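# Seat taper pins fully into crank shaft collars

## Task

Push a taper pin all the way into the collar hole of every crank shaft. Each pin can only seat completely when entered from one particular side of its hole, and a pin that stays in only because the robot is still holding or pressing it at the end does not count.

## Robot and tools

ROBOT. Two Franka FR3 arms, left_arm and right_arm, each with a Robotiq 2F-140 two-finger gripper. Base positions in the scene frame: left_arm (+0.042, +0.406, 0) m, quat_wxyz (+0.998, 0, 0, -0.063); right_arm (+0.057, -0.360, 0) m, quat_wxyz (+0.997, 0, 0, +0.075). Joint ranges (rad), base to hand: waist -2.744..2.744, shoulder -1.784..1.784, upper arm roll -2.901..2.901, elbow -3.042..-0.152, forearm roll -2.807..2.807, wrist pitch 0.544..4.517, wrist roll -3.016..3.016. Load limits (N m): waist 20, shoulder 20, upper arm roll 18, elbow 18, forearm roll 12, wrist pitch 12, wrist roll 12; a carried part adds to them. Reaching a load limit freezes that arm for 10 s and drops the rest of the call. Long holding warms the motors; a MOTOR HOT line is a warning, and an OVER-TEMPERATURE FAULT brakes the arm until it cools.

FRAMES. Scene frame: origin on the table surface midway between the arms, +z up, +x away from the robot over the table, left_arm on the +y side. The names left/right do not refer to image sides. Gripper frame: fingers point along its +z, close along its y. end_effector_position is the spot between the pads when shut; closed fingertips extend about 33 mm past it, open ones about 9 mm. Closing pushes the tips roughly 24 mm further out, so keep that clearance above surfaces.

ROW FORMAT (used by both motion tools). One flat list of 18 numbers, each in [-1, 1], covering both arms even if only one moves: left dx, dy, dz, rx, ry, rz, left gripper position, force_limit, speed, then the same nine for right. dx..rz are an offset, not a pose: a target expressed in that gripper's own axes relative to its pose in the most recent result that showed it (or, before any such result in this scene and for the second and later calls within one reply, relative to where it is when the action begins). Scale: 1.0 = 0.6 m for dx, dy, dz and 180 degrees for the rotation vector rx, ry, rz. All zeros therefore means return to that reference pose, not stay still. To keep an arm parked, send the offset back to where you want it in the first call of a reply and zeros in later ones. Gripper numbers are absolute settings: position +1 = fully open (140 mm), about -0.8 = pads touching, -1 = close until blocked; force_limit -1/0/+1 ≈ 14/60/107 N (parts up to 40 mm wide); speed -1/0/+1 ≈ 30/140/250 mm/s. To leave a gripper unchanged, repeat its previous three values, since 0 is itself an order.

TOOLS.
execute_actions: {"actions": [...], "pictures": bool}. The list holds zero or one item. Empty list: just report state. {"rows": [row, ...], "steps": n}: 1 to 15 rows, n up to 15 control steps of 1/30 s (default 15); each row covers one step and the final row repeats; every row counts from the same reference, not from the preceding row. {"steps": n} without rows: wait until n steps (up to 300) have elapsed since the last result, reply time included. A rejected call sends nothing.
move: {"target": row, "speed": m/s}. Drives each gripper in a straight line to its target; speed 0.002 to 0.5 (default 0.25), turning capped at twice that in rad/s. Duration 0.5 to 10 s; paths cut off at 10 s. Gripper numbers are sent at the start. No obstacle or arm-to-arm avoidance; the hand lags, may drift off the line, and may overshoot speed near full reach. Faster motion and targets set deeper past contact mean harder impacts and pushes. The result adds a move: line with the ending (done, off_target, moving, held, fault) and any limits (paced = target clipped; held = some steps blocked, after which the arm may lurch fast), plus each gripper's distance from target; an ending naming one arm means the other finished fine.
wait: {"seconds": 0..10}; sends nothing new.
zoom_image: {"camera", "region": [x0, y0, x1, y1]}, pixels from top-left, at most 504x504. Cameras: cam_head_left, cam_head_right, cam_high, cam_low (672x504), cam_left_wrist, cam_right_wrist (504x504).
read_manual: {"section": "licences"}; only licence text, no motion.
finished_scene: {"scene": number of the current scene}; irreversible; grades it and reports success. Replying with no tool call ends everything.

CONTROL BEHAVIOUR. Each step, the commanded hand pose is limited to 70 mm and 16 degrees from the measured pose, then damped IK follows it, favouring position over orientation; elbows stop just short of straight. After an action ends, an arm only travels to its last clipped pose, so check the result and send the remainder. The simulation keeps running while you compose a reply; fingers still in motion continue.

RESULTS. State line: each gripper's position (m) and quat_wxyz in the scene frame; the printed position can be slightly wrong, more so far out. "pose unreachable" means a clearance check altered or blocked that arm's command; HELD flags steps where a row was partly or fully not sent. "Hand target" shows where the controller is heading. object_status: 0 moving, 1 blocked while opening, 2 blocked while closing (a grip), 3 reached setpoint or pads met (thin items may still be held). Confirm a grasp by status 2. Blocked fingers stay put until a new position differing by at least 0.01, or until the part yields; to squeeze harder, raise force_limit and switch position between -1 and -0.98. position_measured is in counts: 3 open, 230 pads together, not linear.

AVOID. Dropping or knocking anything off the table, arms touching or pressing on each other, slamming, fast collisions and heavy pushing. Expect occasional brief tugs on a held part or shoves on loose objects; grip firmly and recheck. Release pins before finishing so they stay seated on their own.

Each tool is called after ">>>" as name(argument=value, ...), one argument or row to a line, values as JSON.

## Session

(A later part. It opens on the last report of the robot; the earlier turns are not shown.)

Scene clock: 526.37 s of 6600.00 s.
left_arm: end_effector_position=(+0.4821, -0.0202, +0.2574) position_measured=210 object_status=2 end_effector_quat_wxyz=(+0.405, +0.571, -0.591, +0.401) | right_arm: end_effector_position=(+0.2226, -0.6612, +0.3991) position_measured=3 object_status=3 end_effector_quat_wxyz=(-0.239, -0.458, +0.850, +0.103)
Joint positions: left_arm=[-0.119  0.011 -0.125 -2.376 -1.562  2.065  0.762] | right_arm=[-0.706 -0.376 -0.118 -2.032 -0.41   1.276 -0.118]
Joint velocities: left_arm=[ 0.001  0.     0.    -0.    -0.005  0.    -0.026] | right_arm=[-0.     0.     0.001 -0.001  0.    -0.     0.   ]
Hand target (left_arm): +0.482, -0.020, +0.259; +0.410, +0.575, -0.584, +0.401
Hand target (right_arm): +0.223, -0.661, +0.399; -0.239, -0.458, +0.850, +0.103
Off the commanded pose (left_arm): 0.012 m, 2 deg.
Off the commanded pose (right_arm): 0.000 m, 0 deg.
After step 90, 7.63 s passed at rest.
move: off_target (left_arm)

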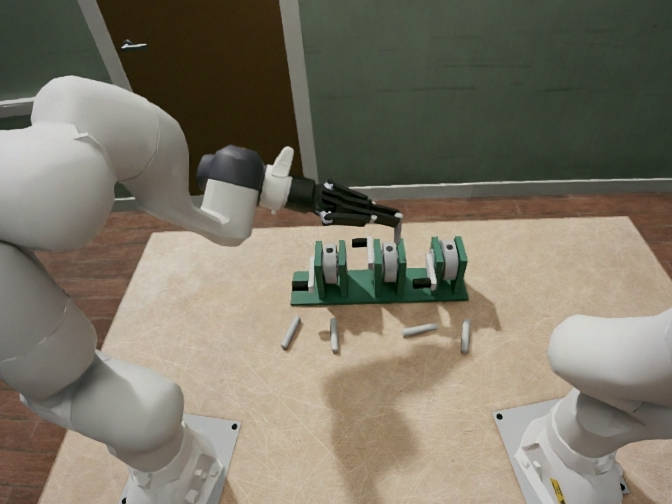

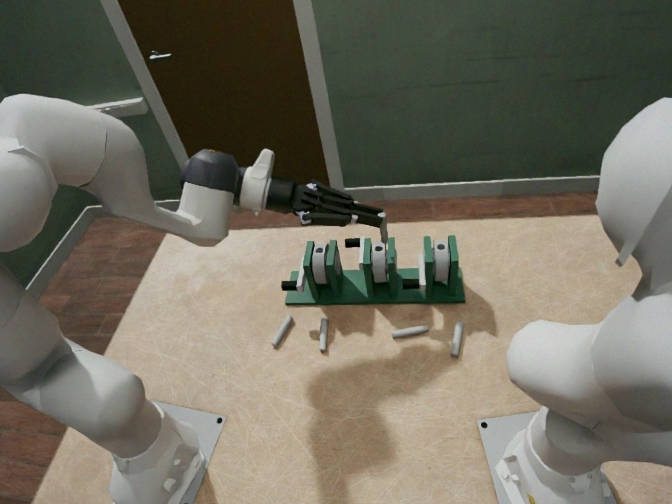

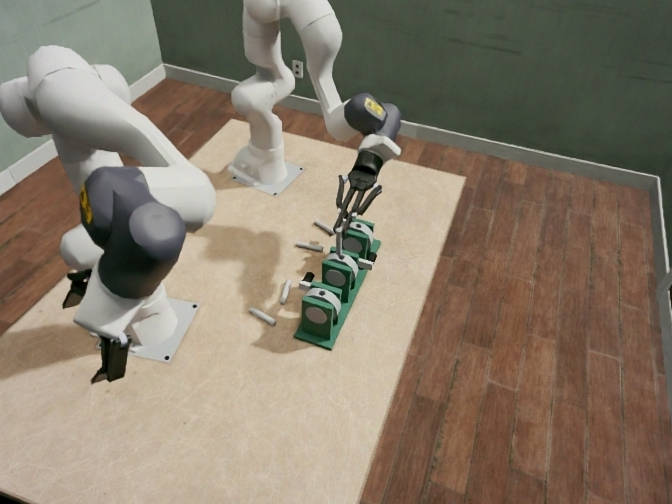

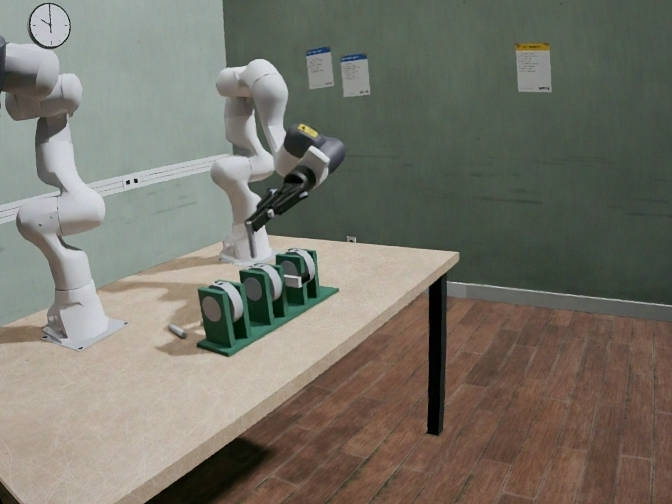

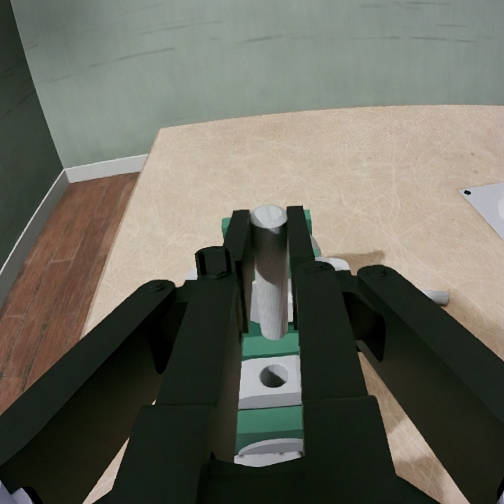

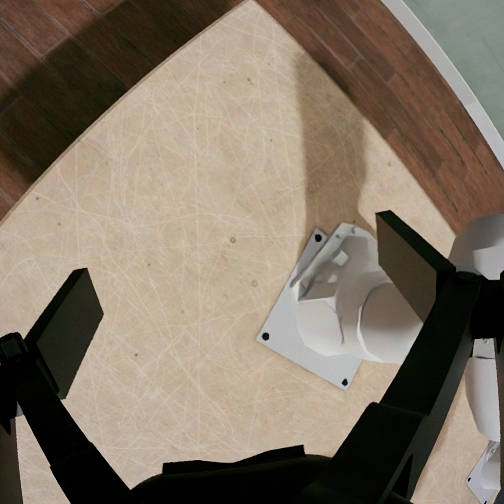

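>>> move(
  target=[-0.046,-0.003,-0.004,0.0066,-0.0028,-0.0064,-1,0,-0.5,0,0,0,0,0,0,1,0,0],
  speed=0.04,
)

>>> zoom_image(
  camera="cam_left_wrist",
  region=[200,280,330,410],
)

>>> zoom_image(
  camera="cam_head_right",
  region=[345,200,415,270],
)

>>> zoom_image(
  camera="cam_head_left",
  region=[355,200,425,270],
)

Scene clock: 537.87 s of 6600.00 s.
left_arm: end_effector_position=(+0.4822, -0.0103, +0.2335) position_measured=210 object_status=2 end_effector_quat_wxyz=(+0.404, +0.583, -0.582, +0.397) | right_arm: end_effector_position=(+0.2226, -0.6612, +0.3991) position_measured=3 object_status=3 end_effector_quat_wxyz=(-0.239, -0.458, +0.850, +0.103)
Joint positions: left_arm=[-0.118  0.039 -0.112 -2.398 -1.581  2.074  0.794] | right_arm=[-0.706 -0.376 -0.118 -2.032 -0.41   1.276 -0.118]
Joint velocities: left_arm=[ 0.001 -0.     0.005 -0.    -0.004  0.002  0.025] | right_arm=[-0.     0.001 -0.     0.001 -0.001 -0.     0.002]
Hand target (left_arm): +0.484, -0.009, +0.233; +0.401, +0.583, -0.582, +0.401
Hand target (right_arm): +0.223, -0.661, +0.399; -0.239, -0.458, +0.850, +0.103
Off the commanded pose (left_arm): 0.003 m, 1 deg.
Off the commanded pose (right_arm): 0.000 m, 0 deg.
After step 90, 7.50 s passed at rest.
move: done

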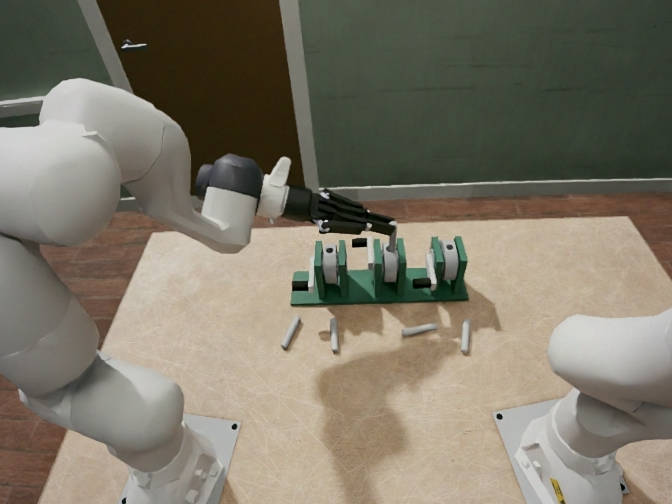

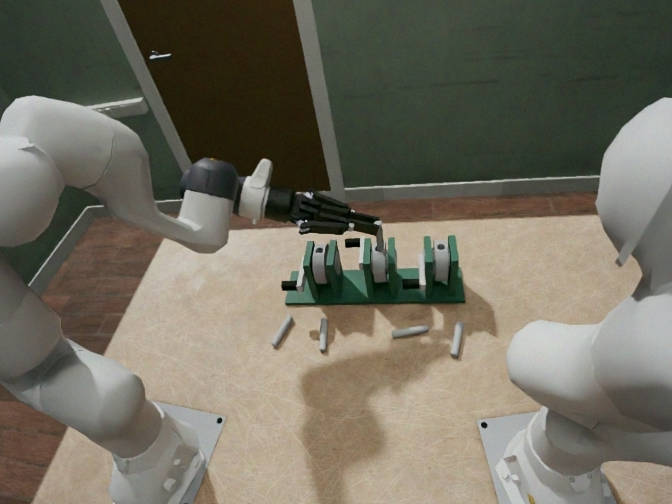

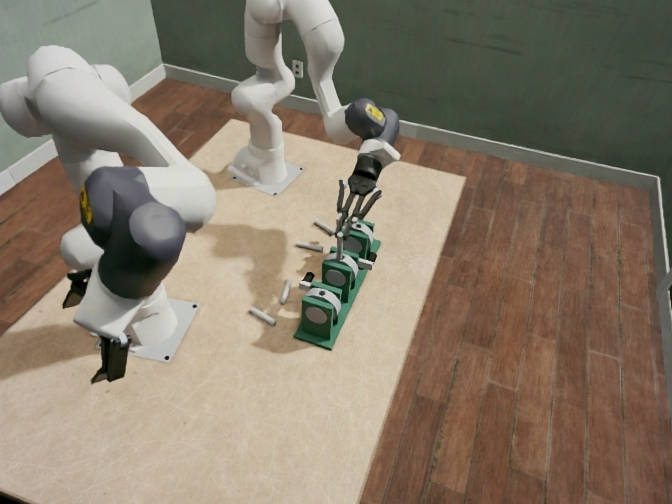

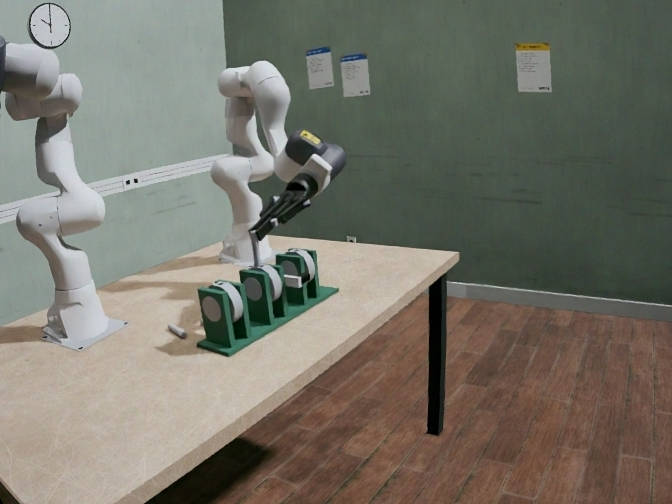

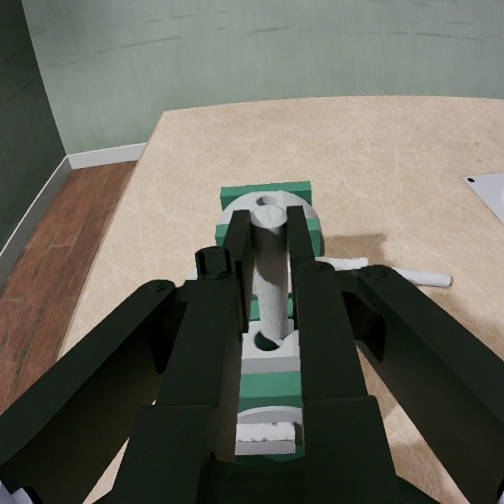

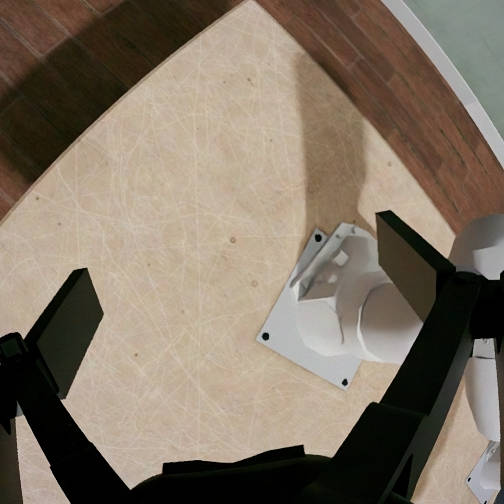

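Region (200, 280, 330, 410) of cam_left_wrist's 504x504 image, scaled by 3.877, with more detail than that image has.

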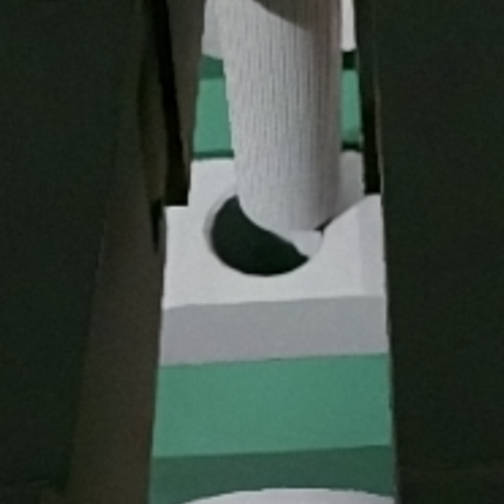

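Region (345, 200, 415, 270) of cam_head_right's 672x504 image, scaled by 7.200, with more detail than that image has.

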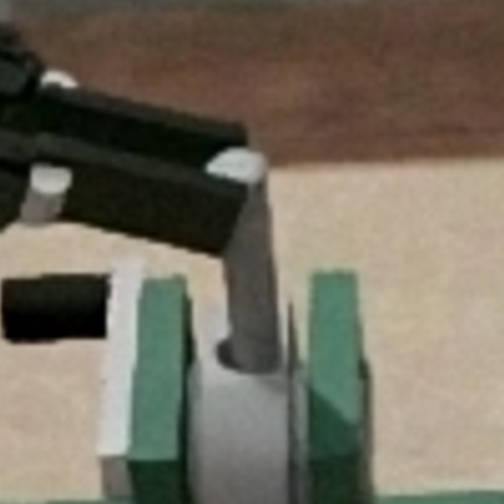

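Region (355, 200, 425, 270) of cam_head_left's 672x504 image, scaled by 7.200, with more detail than that image has.

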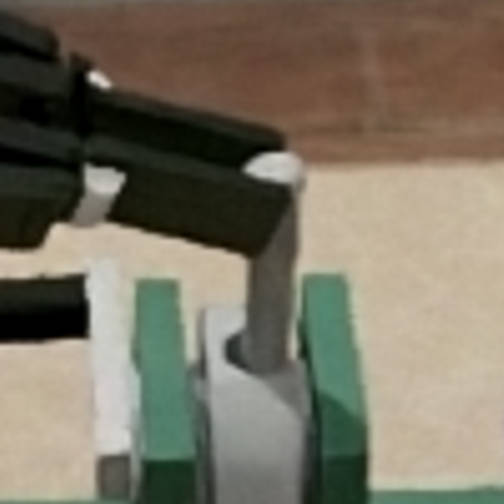

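>>> move(
  target=[-0.003,-0.0055,-0.008,0.0023,0,0.0022,-1,0,-0.5,0,0,0,0,0,0,1,0,0],
  speed=0.015,
)

>>> zoom_image(
  camera="cam_left_wrist",
  region=[200,280,330,410],
)

>>> zoom_image(
  camera="cam_head_right",
  region=[345,200,415,270],
)

>>> zoom_image(
  camera="cam_head_left",
  region=[355,200,425,270],
)

Scene clock: 552.60 s of 6600.00 s.
left_arm: end_effector_position=(+0.4854, -0.0065, +0.2331) position_measured=210 object_status=2 end_effector_quat_wxyz=(+0.401, +0.584, -0.581, +0.400) | right_arm: end_effector_position=(+0.2226, -0.6612, +0.3991) position_measured=3 object_status=3 end_effector_quat_wxyz=(-0.239, -0.458, +0.850, +0.103)
Joint positions: left_arm=[-0.118  0.039 -0.104 -2.398 -1.581  2.074  0.801] | right_arm=[-0.706 -0.376 -0.118 -2.032 -0.41   1.276 -0.118]
Joint velocities: left_arm=[-0.     0.     0.005  0.    -0.001  0.    -0.001] | right_arm=[ 0.    -0.     0.001  0.001 -0.001  0.     0.   ]
Hand target (left_arm): +0.485, -0.005, +0.234; +0.401, +0.583, -0.582, +0.401
Hand target (right_arm): +0.223, -0.661, +0.399; -0.239, -0.458, +0.850, +0.103
Off the commanded pose (left_arm): 0.001 m, 0 deg.
Off the commanded pose (right_arm): 0.000 m, 0 deg.
After step 90, 11.03 s passed at rest.
move: done

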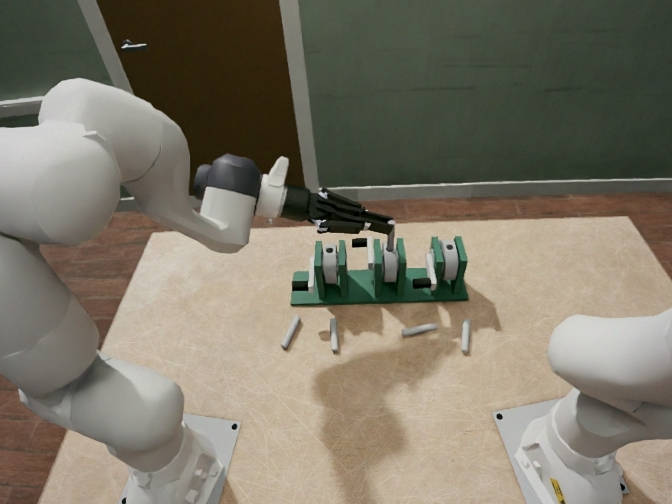

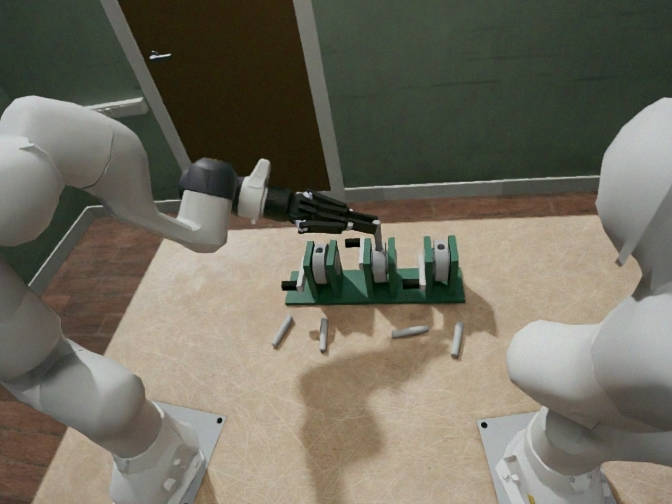

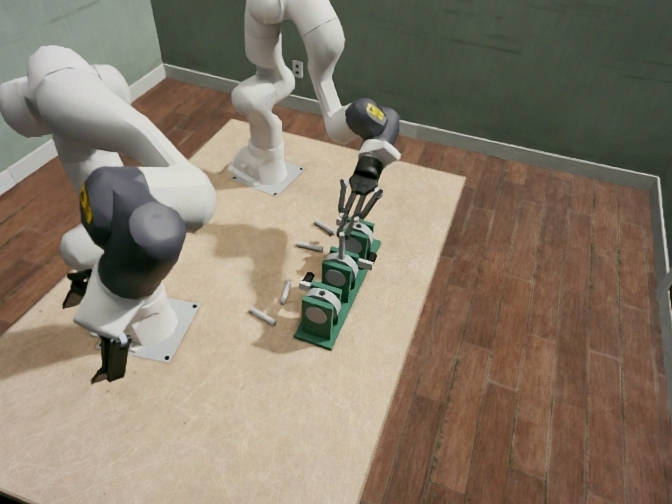

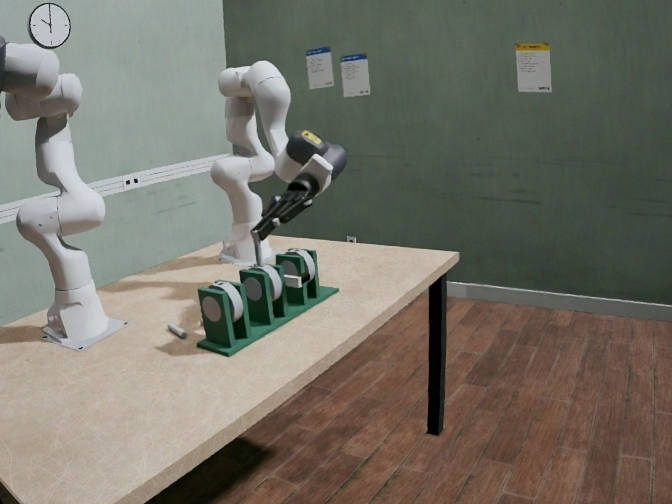

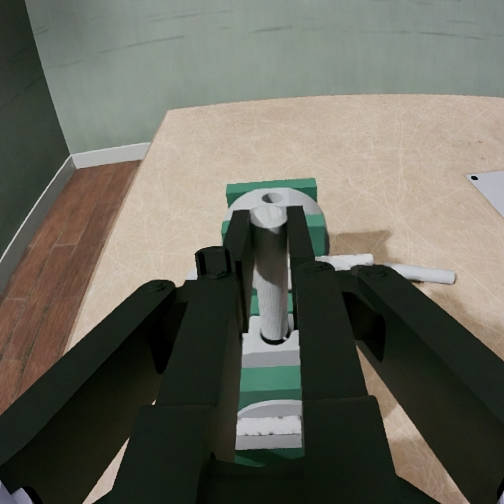

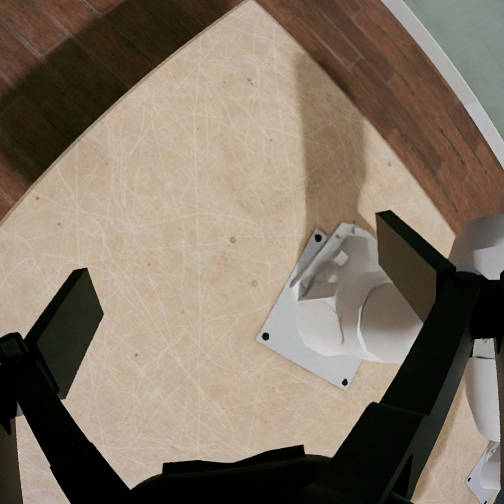

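Region (200, 280, 330, 410) of cam_left_wrist's 504x504 image, scaled by 3.877, with more detail than that image has.

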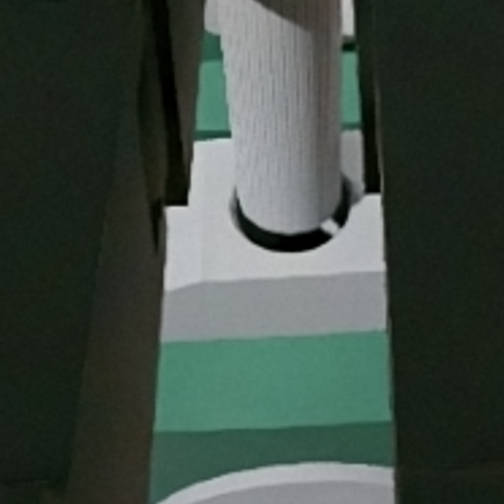

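Region (345, 200, 415, 270) of cam_head_right's 672x504 image, scaled by 7.200, with more detail than that image has.

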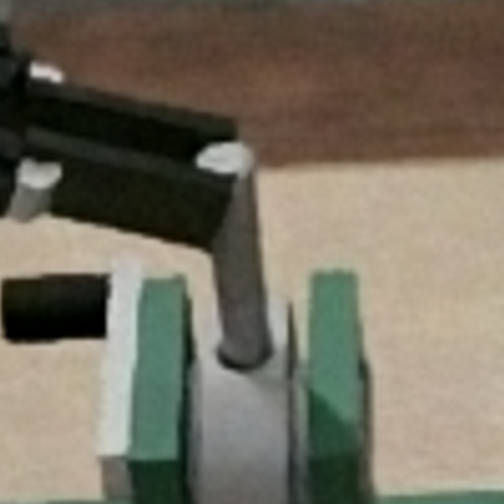

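Region (355, 200, 425, 270) of cam_head_left's 672x504 image, scaled by 7.200, with more detail than that image has.

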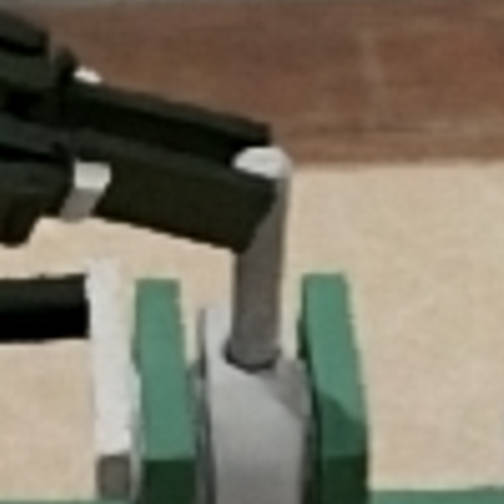

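>>> move(
  target=[-0.0318,0,0.0104,0,0,0,-1,0,-0.5,0,0,0,0,0,0,1,0,0],
  speed=0.012,
)

>>> zoom_image(
  camera="cam_left_wrist",
  region=[200,250,330,380],
)

>>> zoom_image(
  camera="cam_head_right",
  region=[345,200,415,270],
)

Scene clock: 562.70 s of 6600.00 s.
left_arm: end_effector_position=(+0.4847, -0.0052, +0.2132) position_measured=210 object_status=2 end_effector_quat_wxyz=(+0.402, +0.585, -0.581, +0.398) | right_arm: end_effector_position=(+0.2226, -0.6612, +0.3991) position_measured=3 object_status=3 end_effector_quat_wxyz=(-0.239, -0.458, +0.850, +0.103)
Joint positions: left_arm=[-0.118  0.08  -0.103 -2.399 -1.597  2.076  0.842] | right_arm=[-0.706 -0.376 -0.118 -2.032 -0.41   1.276 -0.118]
Joint velocities: left_arm=[-0.001  0.002 -0.    -0.     0.001 -0.001  0.014] | right_arm=[ 0.     0.001 -0.001  0.001  0.001  0.    -0.   ]
Hand target (left_arm): +0.486, -0.006, +0.213; +0.401, +0.584, -0.581, +0.400
Hand target (right_arm): +0.223, -0.661, +0.399; -0.239, -0.458, +0.850, +0.103
Off the commanded pose (left_arm): 0.001 m, 0 deg.
Off the commanded pose (right_arm): 0.000 m, 0 deg.
After step 90, 5.23 s passed at rest.
move: done

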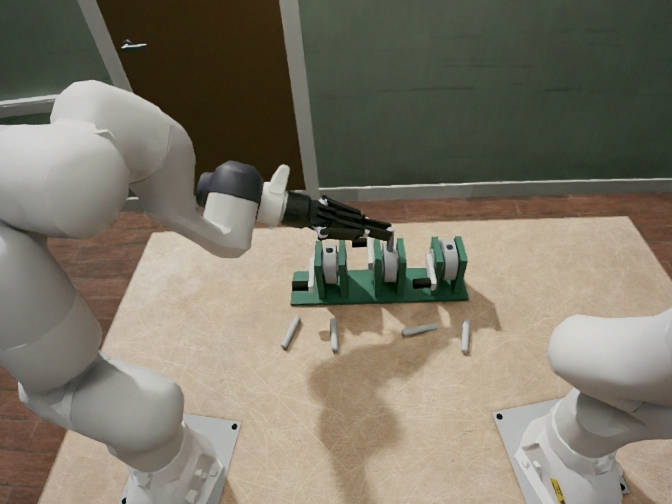

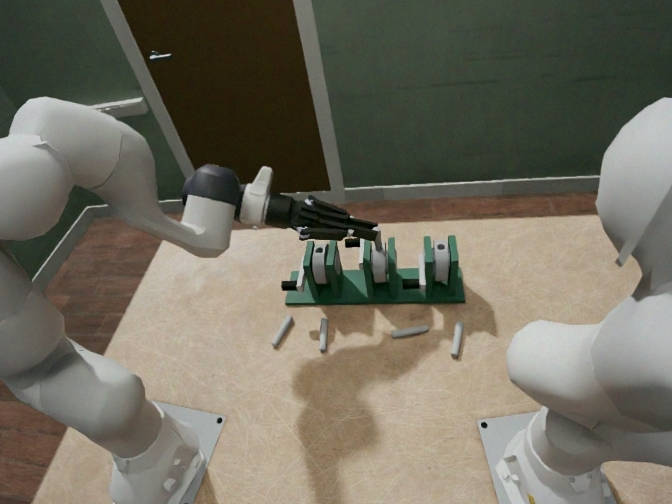

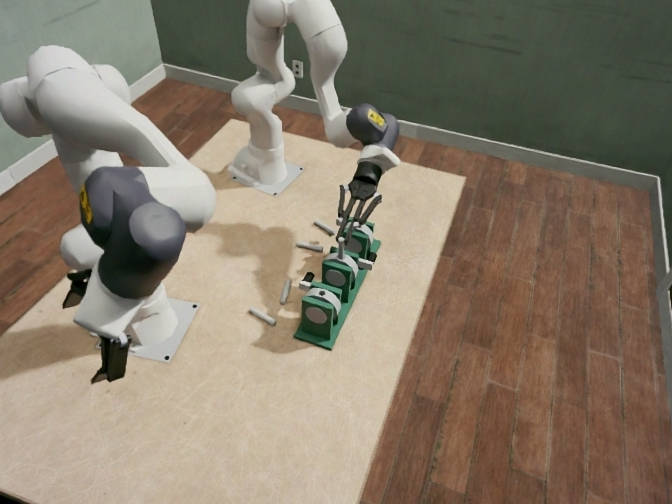

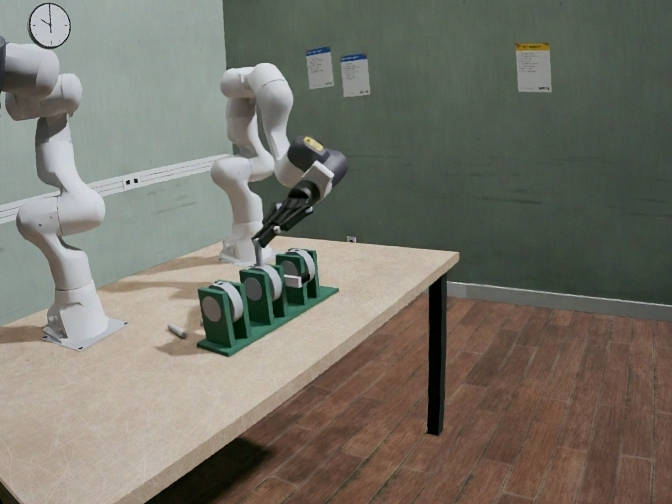

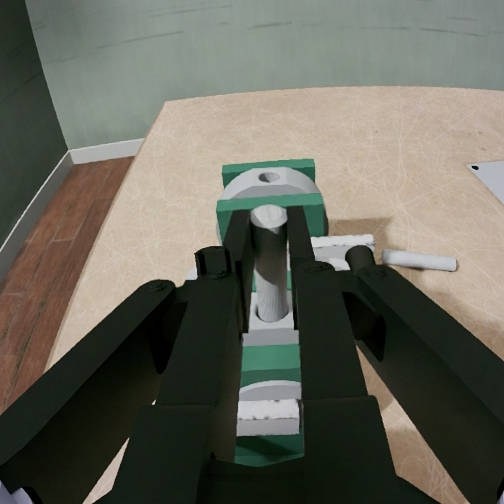

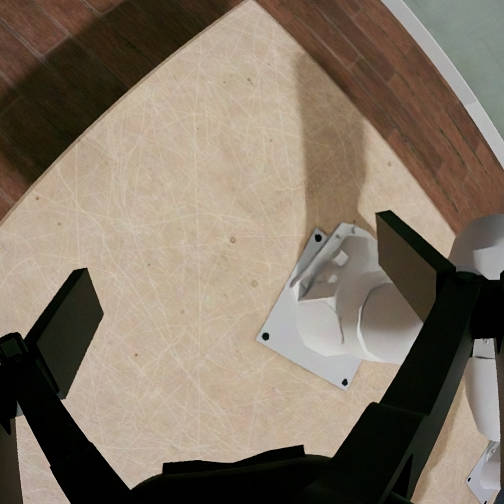

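Region (200, 250, 330, 380) of cam_left_wrist's 504x504 image, scaled by 3.877, with more detail than that image has.

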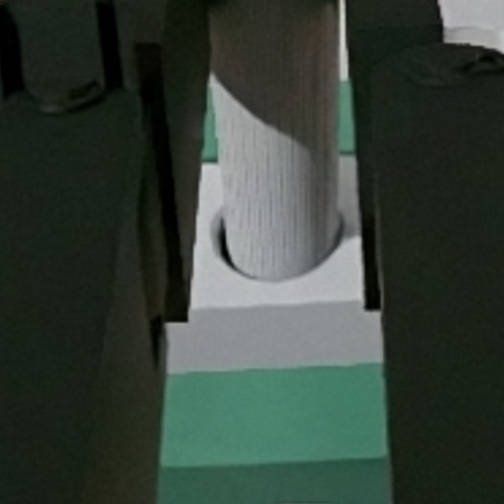

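Region (345, 200, 415, 270) of cam_head_right's 672x504 image, scaled by 7.200, with more detail than that image has.

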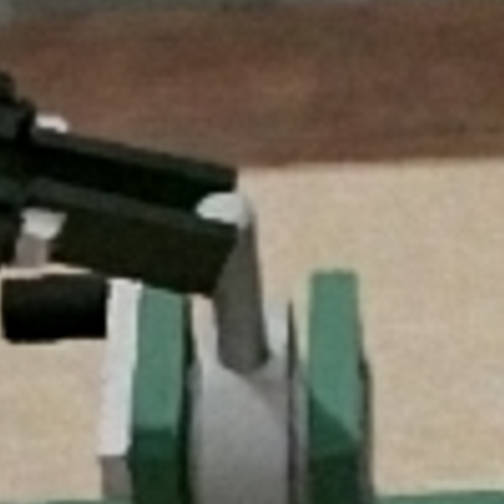

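>>> move(
  target=[-0.048,-0.0025,0.0195,0.001,0,0.001,-1,0,-0.5,0,0,0,0,0,0,1,0,0],
  speed=0.015,
)

>>> move(
  target=[0,0,0,0,0,0,-0.45,0,-1,0,0,0,0,0,0,1,0,0],
  speed=0.01,
)

>>> zoom_image(
  camera="cam_head_right",
  region=[345,200,415,270],
)

Scene clock: 569.83 s of 6600.00 s.
left_arm: end_effector_position=(+0.4867, -0.0058, +0.1854) position_measured=210 object_status=2 end_effector_quat_wxyz=(+0.403, +0.587, -0.578, +0.399) | right_arm: end_effector_position=(+0.2226, -0.6612, +0.3991) position_measured=3 object_status=3 end_effector_quat_wxyz=(-0.239, -0.458, +0.850, +0.103)
Joint positions: left_arm=[-0.118  0.149 -0.102 -2.388 -1.629  2.078  0.907] | right_arm=[-0.706 -0.376 -0.118 -2.032 -0.41   1.276 -0.118]
Joint velocities: left_arm=[-0.001  0.001 -0.001 -0.002 -0.002 -0.     0.015] | right_arm=[ 0.    -0.     0.    -0.001  0.001  0.001  0.   ]
Hand target (left_arm): +0.486, -0.006, +0.183; +0.400, +0.585, -0.581, +0.400
Hand target (right_arm): +0.223, -0.661, +0.399; -0.239, -0.458, +0.850, +0.103
Off the commanded pose (left_arm): 0.003 m, 0 deg.
Off the commanded pose (right_arm): 0.000 m, 0 deg.
After step 90, 1.83 s passed at rest.
move: done

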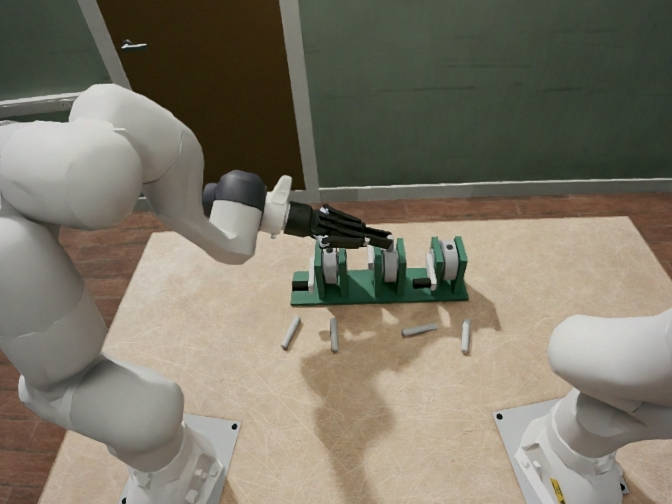

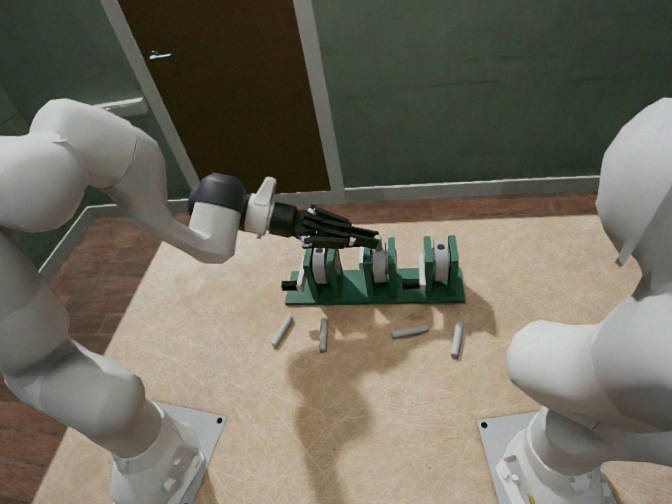

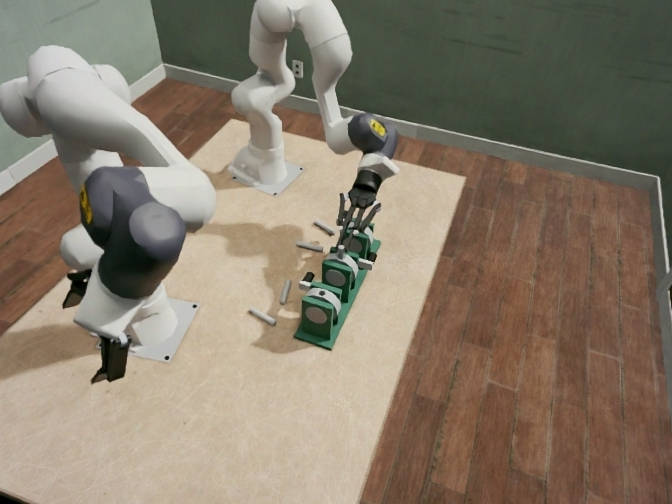

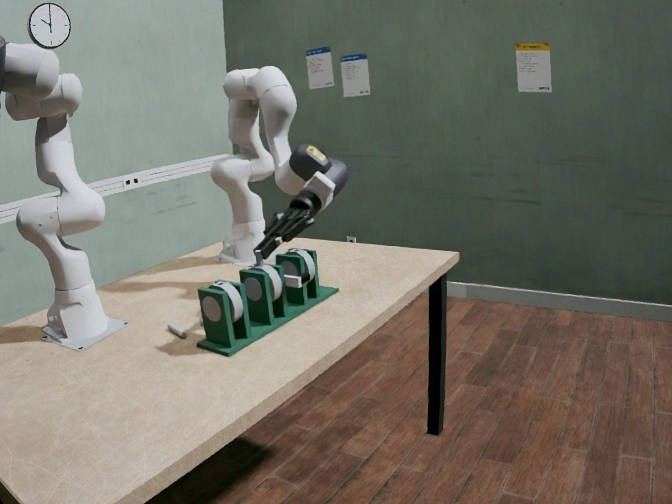

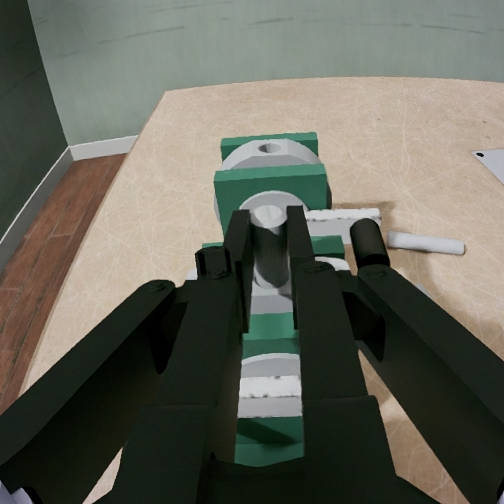

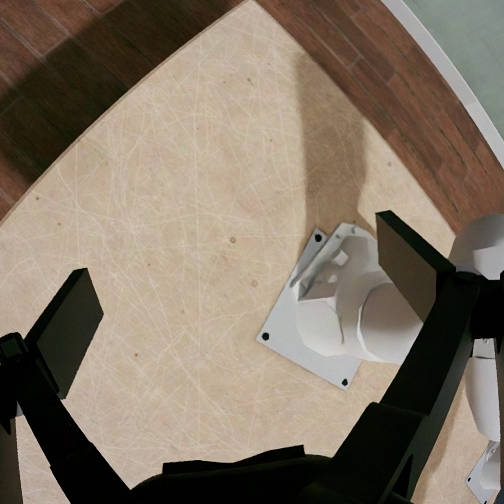

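Scene clock: 570.53 s of 6600.00 s.
left_arm: end_effector_position=(+0.4867, -0.0058, +0.1854) position_measured=186 object_status=0 end_effector_quat_wxyz=(+0.403, +0.587, -0.578, +0.399) | right_arm: end_effector_position=(+0.2226, -0.6612, +0.3991) position_measured=3 object_status=3 end_effector_quat_wxyz=(-0.239, -0.458, +0.850, +0.103)
Joint positions: left_arm=[-0.118  0.149 -0.102 -2.388 -1.629  2.078  0.907] | right_arm=[-0.706 -0.376 -0.118 -2.032 -0.41   1.276 -0.118]
Joint velocities: left_arm=[ 0.    -0.    -0.001  0.     0.     0.001 -0.   ] | right_arm=[ 0.001  0.    -0.001  0.     0.001  0.    -0.   ]
Hand target (left_arm): +0.487, -0.006, +0.185; +0.403, +0.587, -0.578, +0.399
Hand target (right_arm): +0.223, -0.661, +0.399; -0.239, -0.458, +0.850, +0.103
Off the commanded pose (left_arm): 0.000 m, 0 deg.
Off the commanded pose (right_arm): 0.000 m, 0 deg.
move: done

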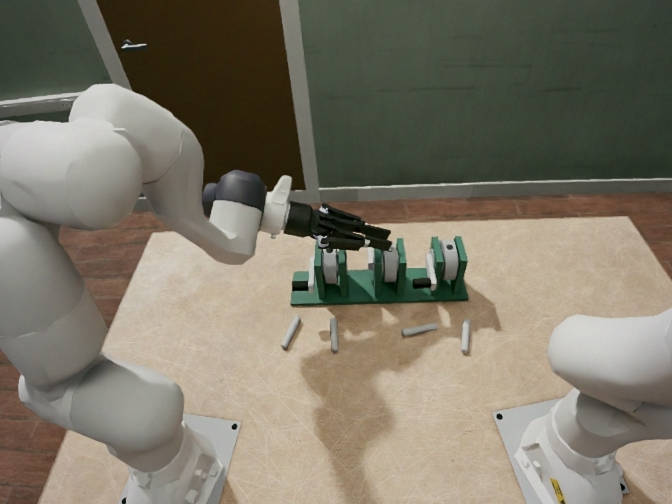

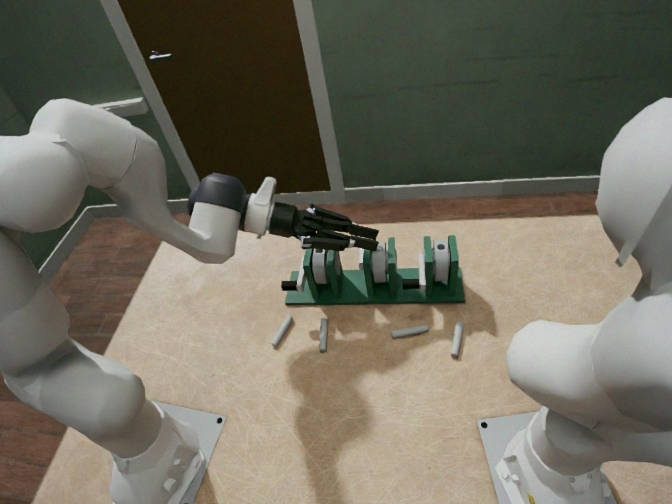

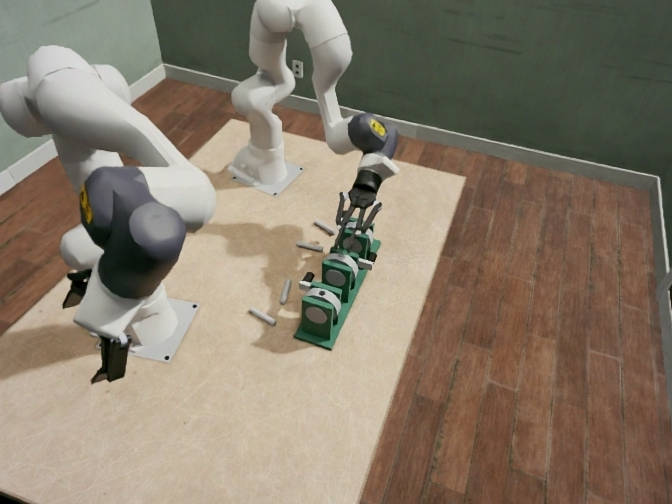

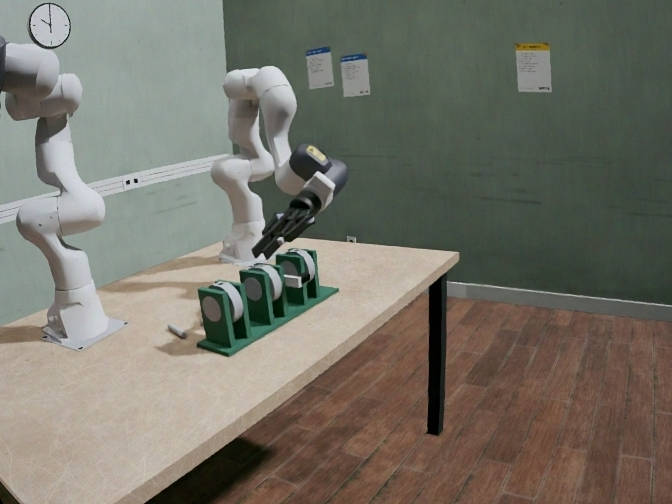

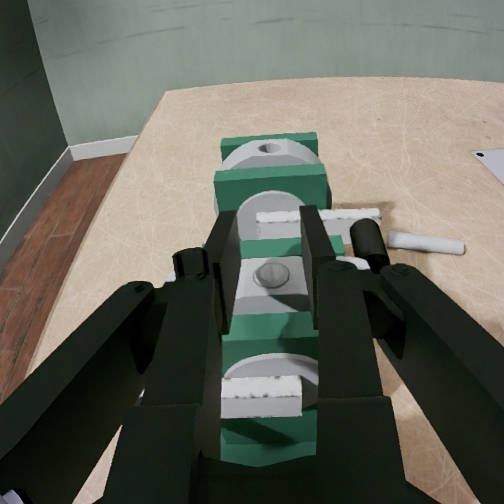

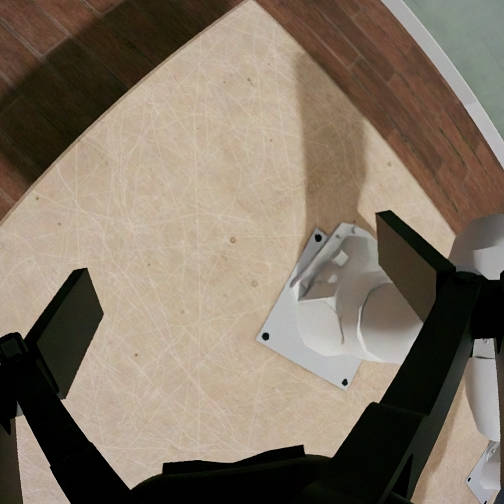

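Region (345, 200, 415, 270) of cam_head_right's 672x504 image, scaled by 7.200, with more detail than that image has.

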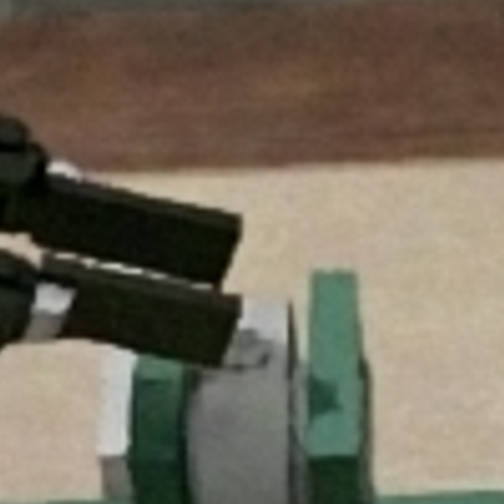

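>>> move(
  target=[0.0606,0.273,-0.05,-0.394,-0.0776,0.864,-0.42,0,-0.5,0,0,0,0,0,0,1,0,0],
  speed=0.35,
)

Scene clock: 598.90 s of 6600.00 s.
left_arm: end_effector_position=(+0.3267, +0.0124, +0.2257) position_measured=182 object_status=3 end_effector_quat_wxyz=(+0.128, +0.603, +0.780, -0.103) | right_arm: end_effector_position=(+0.2226, -0.6612, +0.3991) position_measured=3 object_status=3 end_effector_quat_wxyz=(-0.239, -0.458, +0.850, +0.103)
Joint positions: left_arm=[-0.431 -0.44  -0.321 -2.587 -0.434  2.422  2.311] | right_arm=[-0.706 -0.376 -0.118 -2.032 -0.41   1.276 -0.118]
Joint velocities: left_arm=[-0.    -0.001 -0.002  0.001  0.     0.005  0.03 ] | right_arm=[ 0.002 -0.001 -0.     0.001  0.001  0.     0.001]
Hand target (left_arm): +0.327, +0.012, +0.226; +0.131, +0.610, +0.775, -0.101
Hand target (right_arm): +0.223, -0.661, +0.399; -0.239, -0.458, +0.850, +0.103
Off the commanded pose (left_arm): 0.008 m, 2 deg.
Off the commanded pose (right_arm): 0.000 m, 0 deg.
After step 90, 20.23 s passed at rest.
move: off_target (left_arm)

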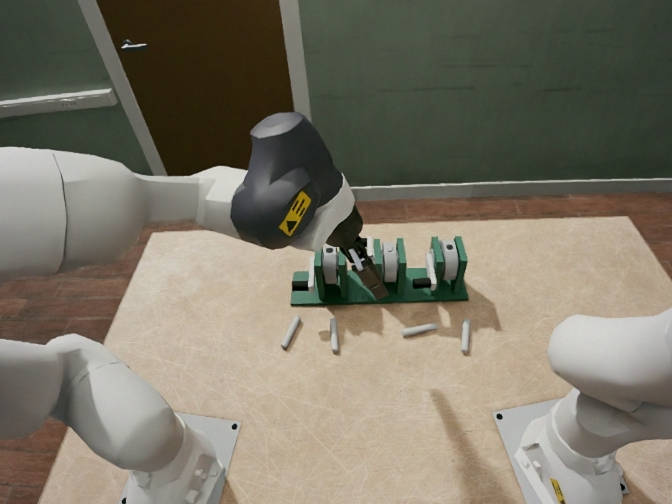

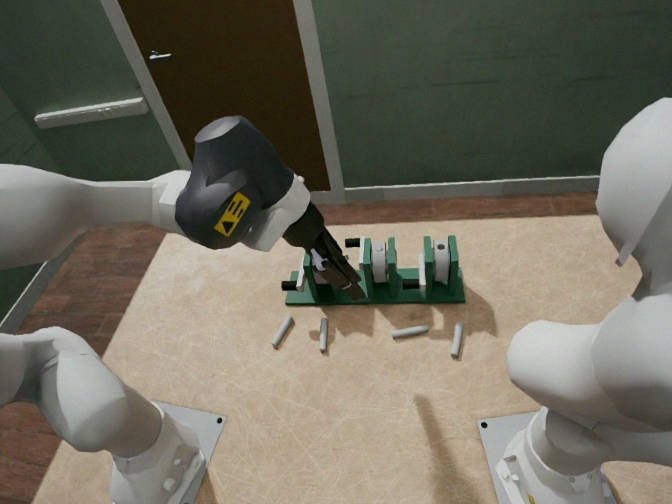

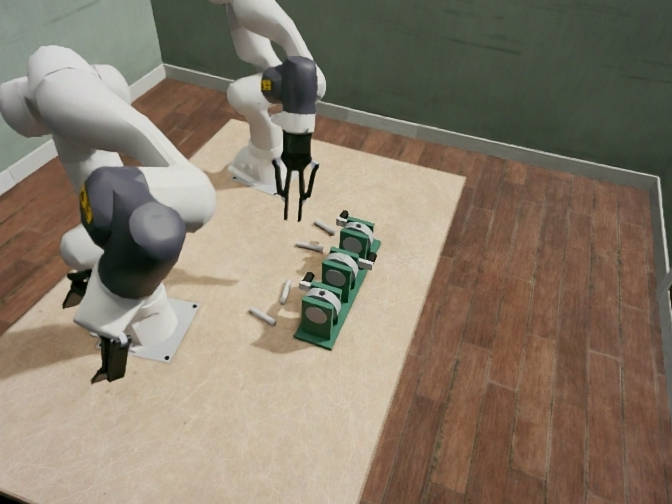

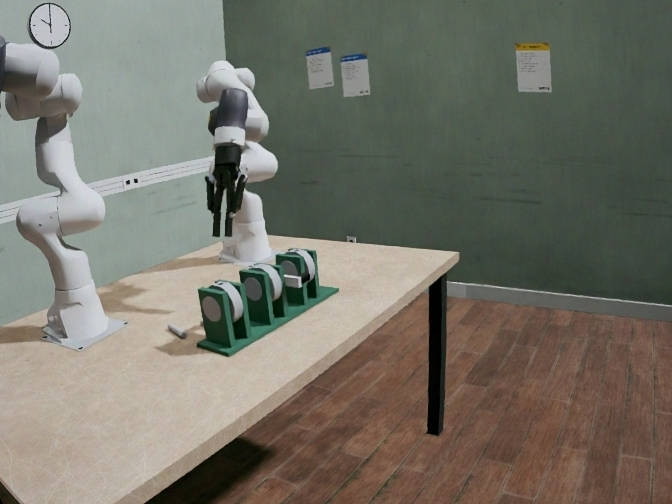

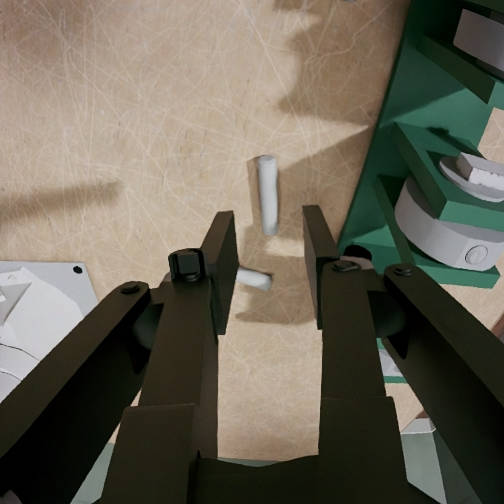

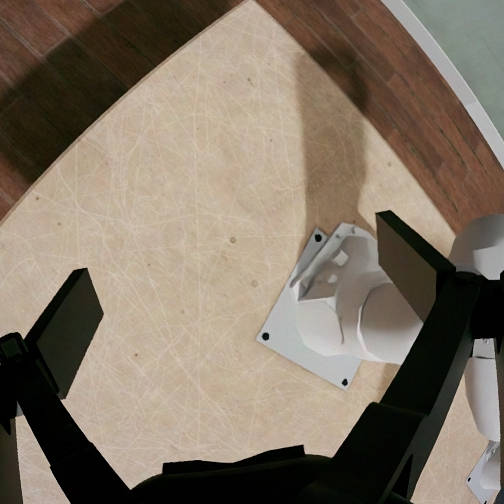

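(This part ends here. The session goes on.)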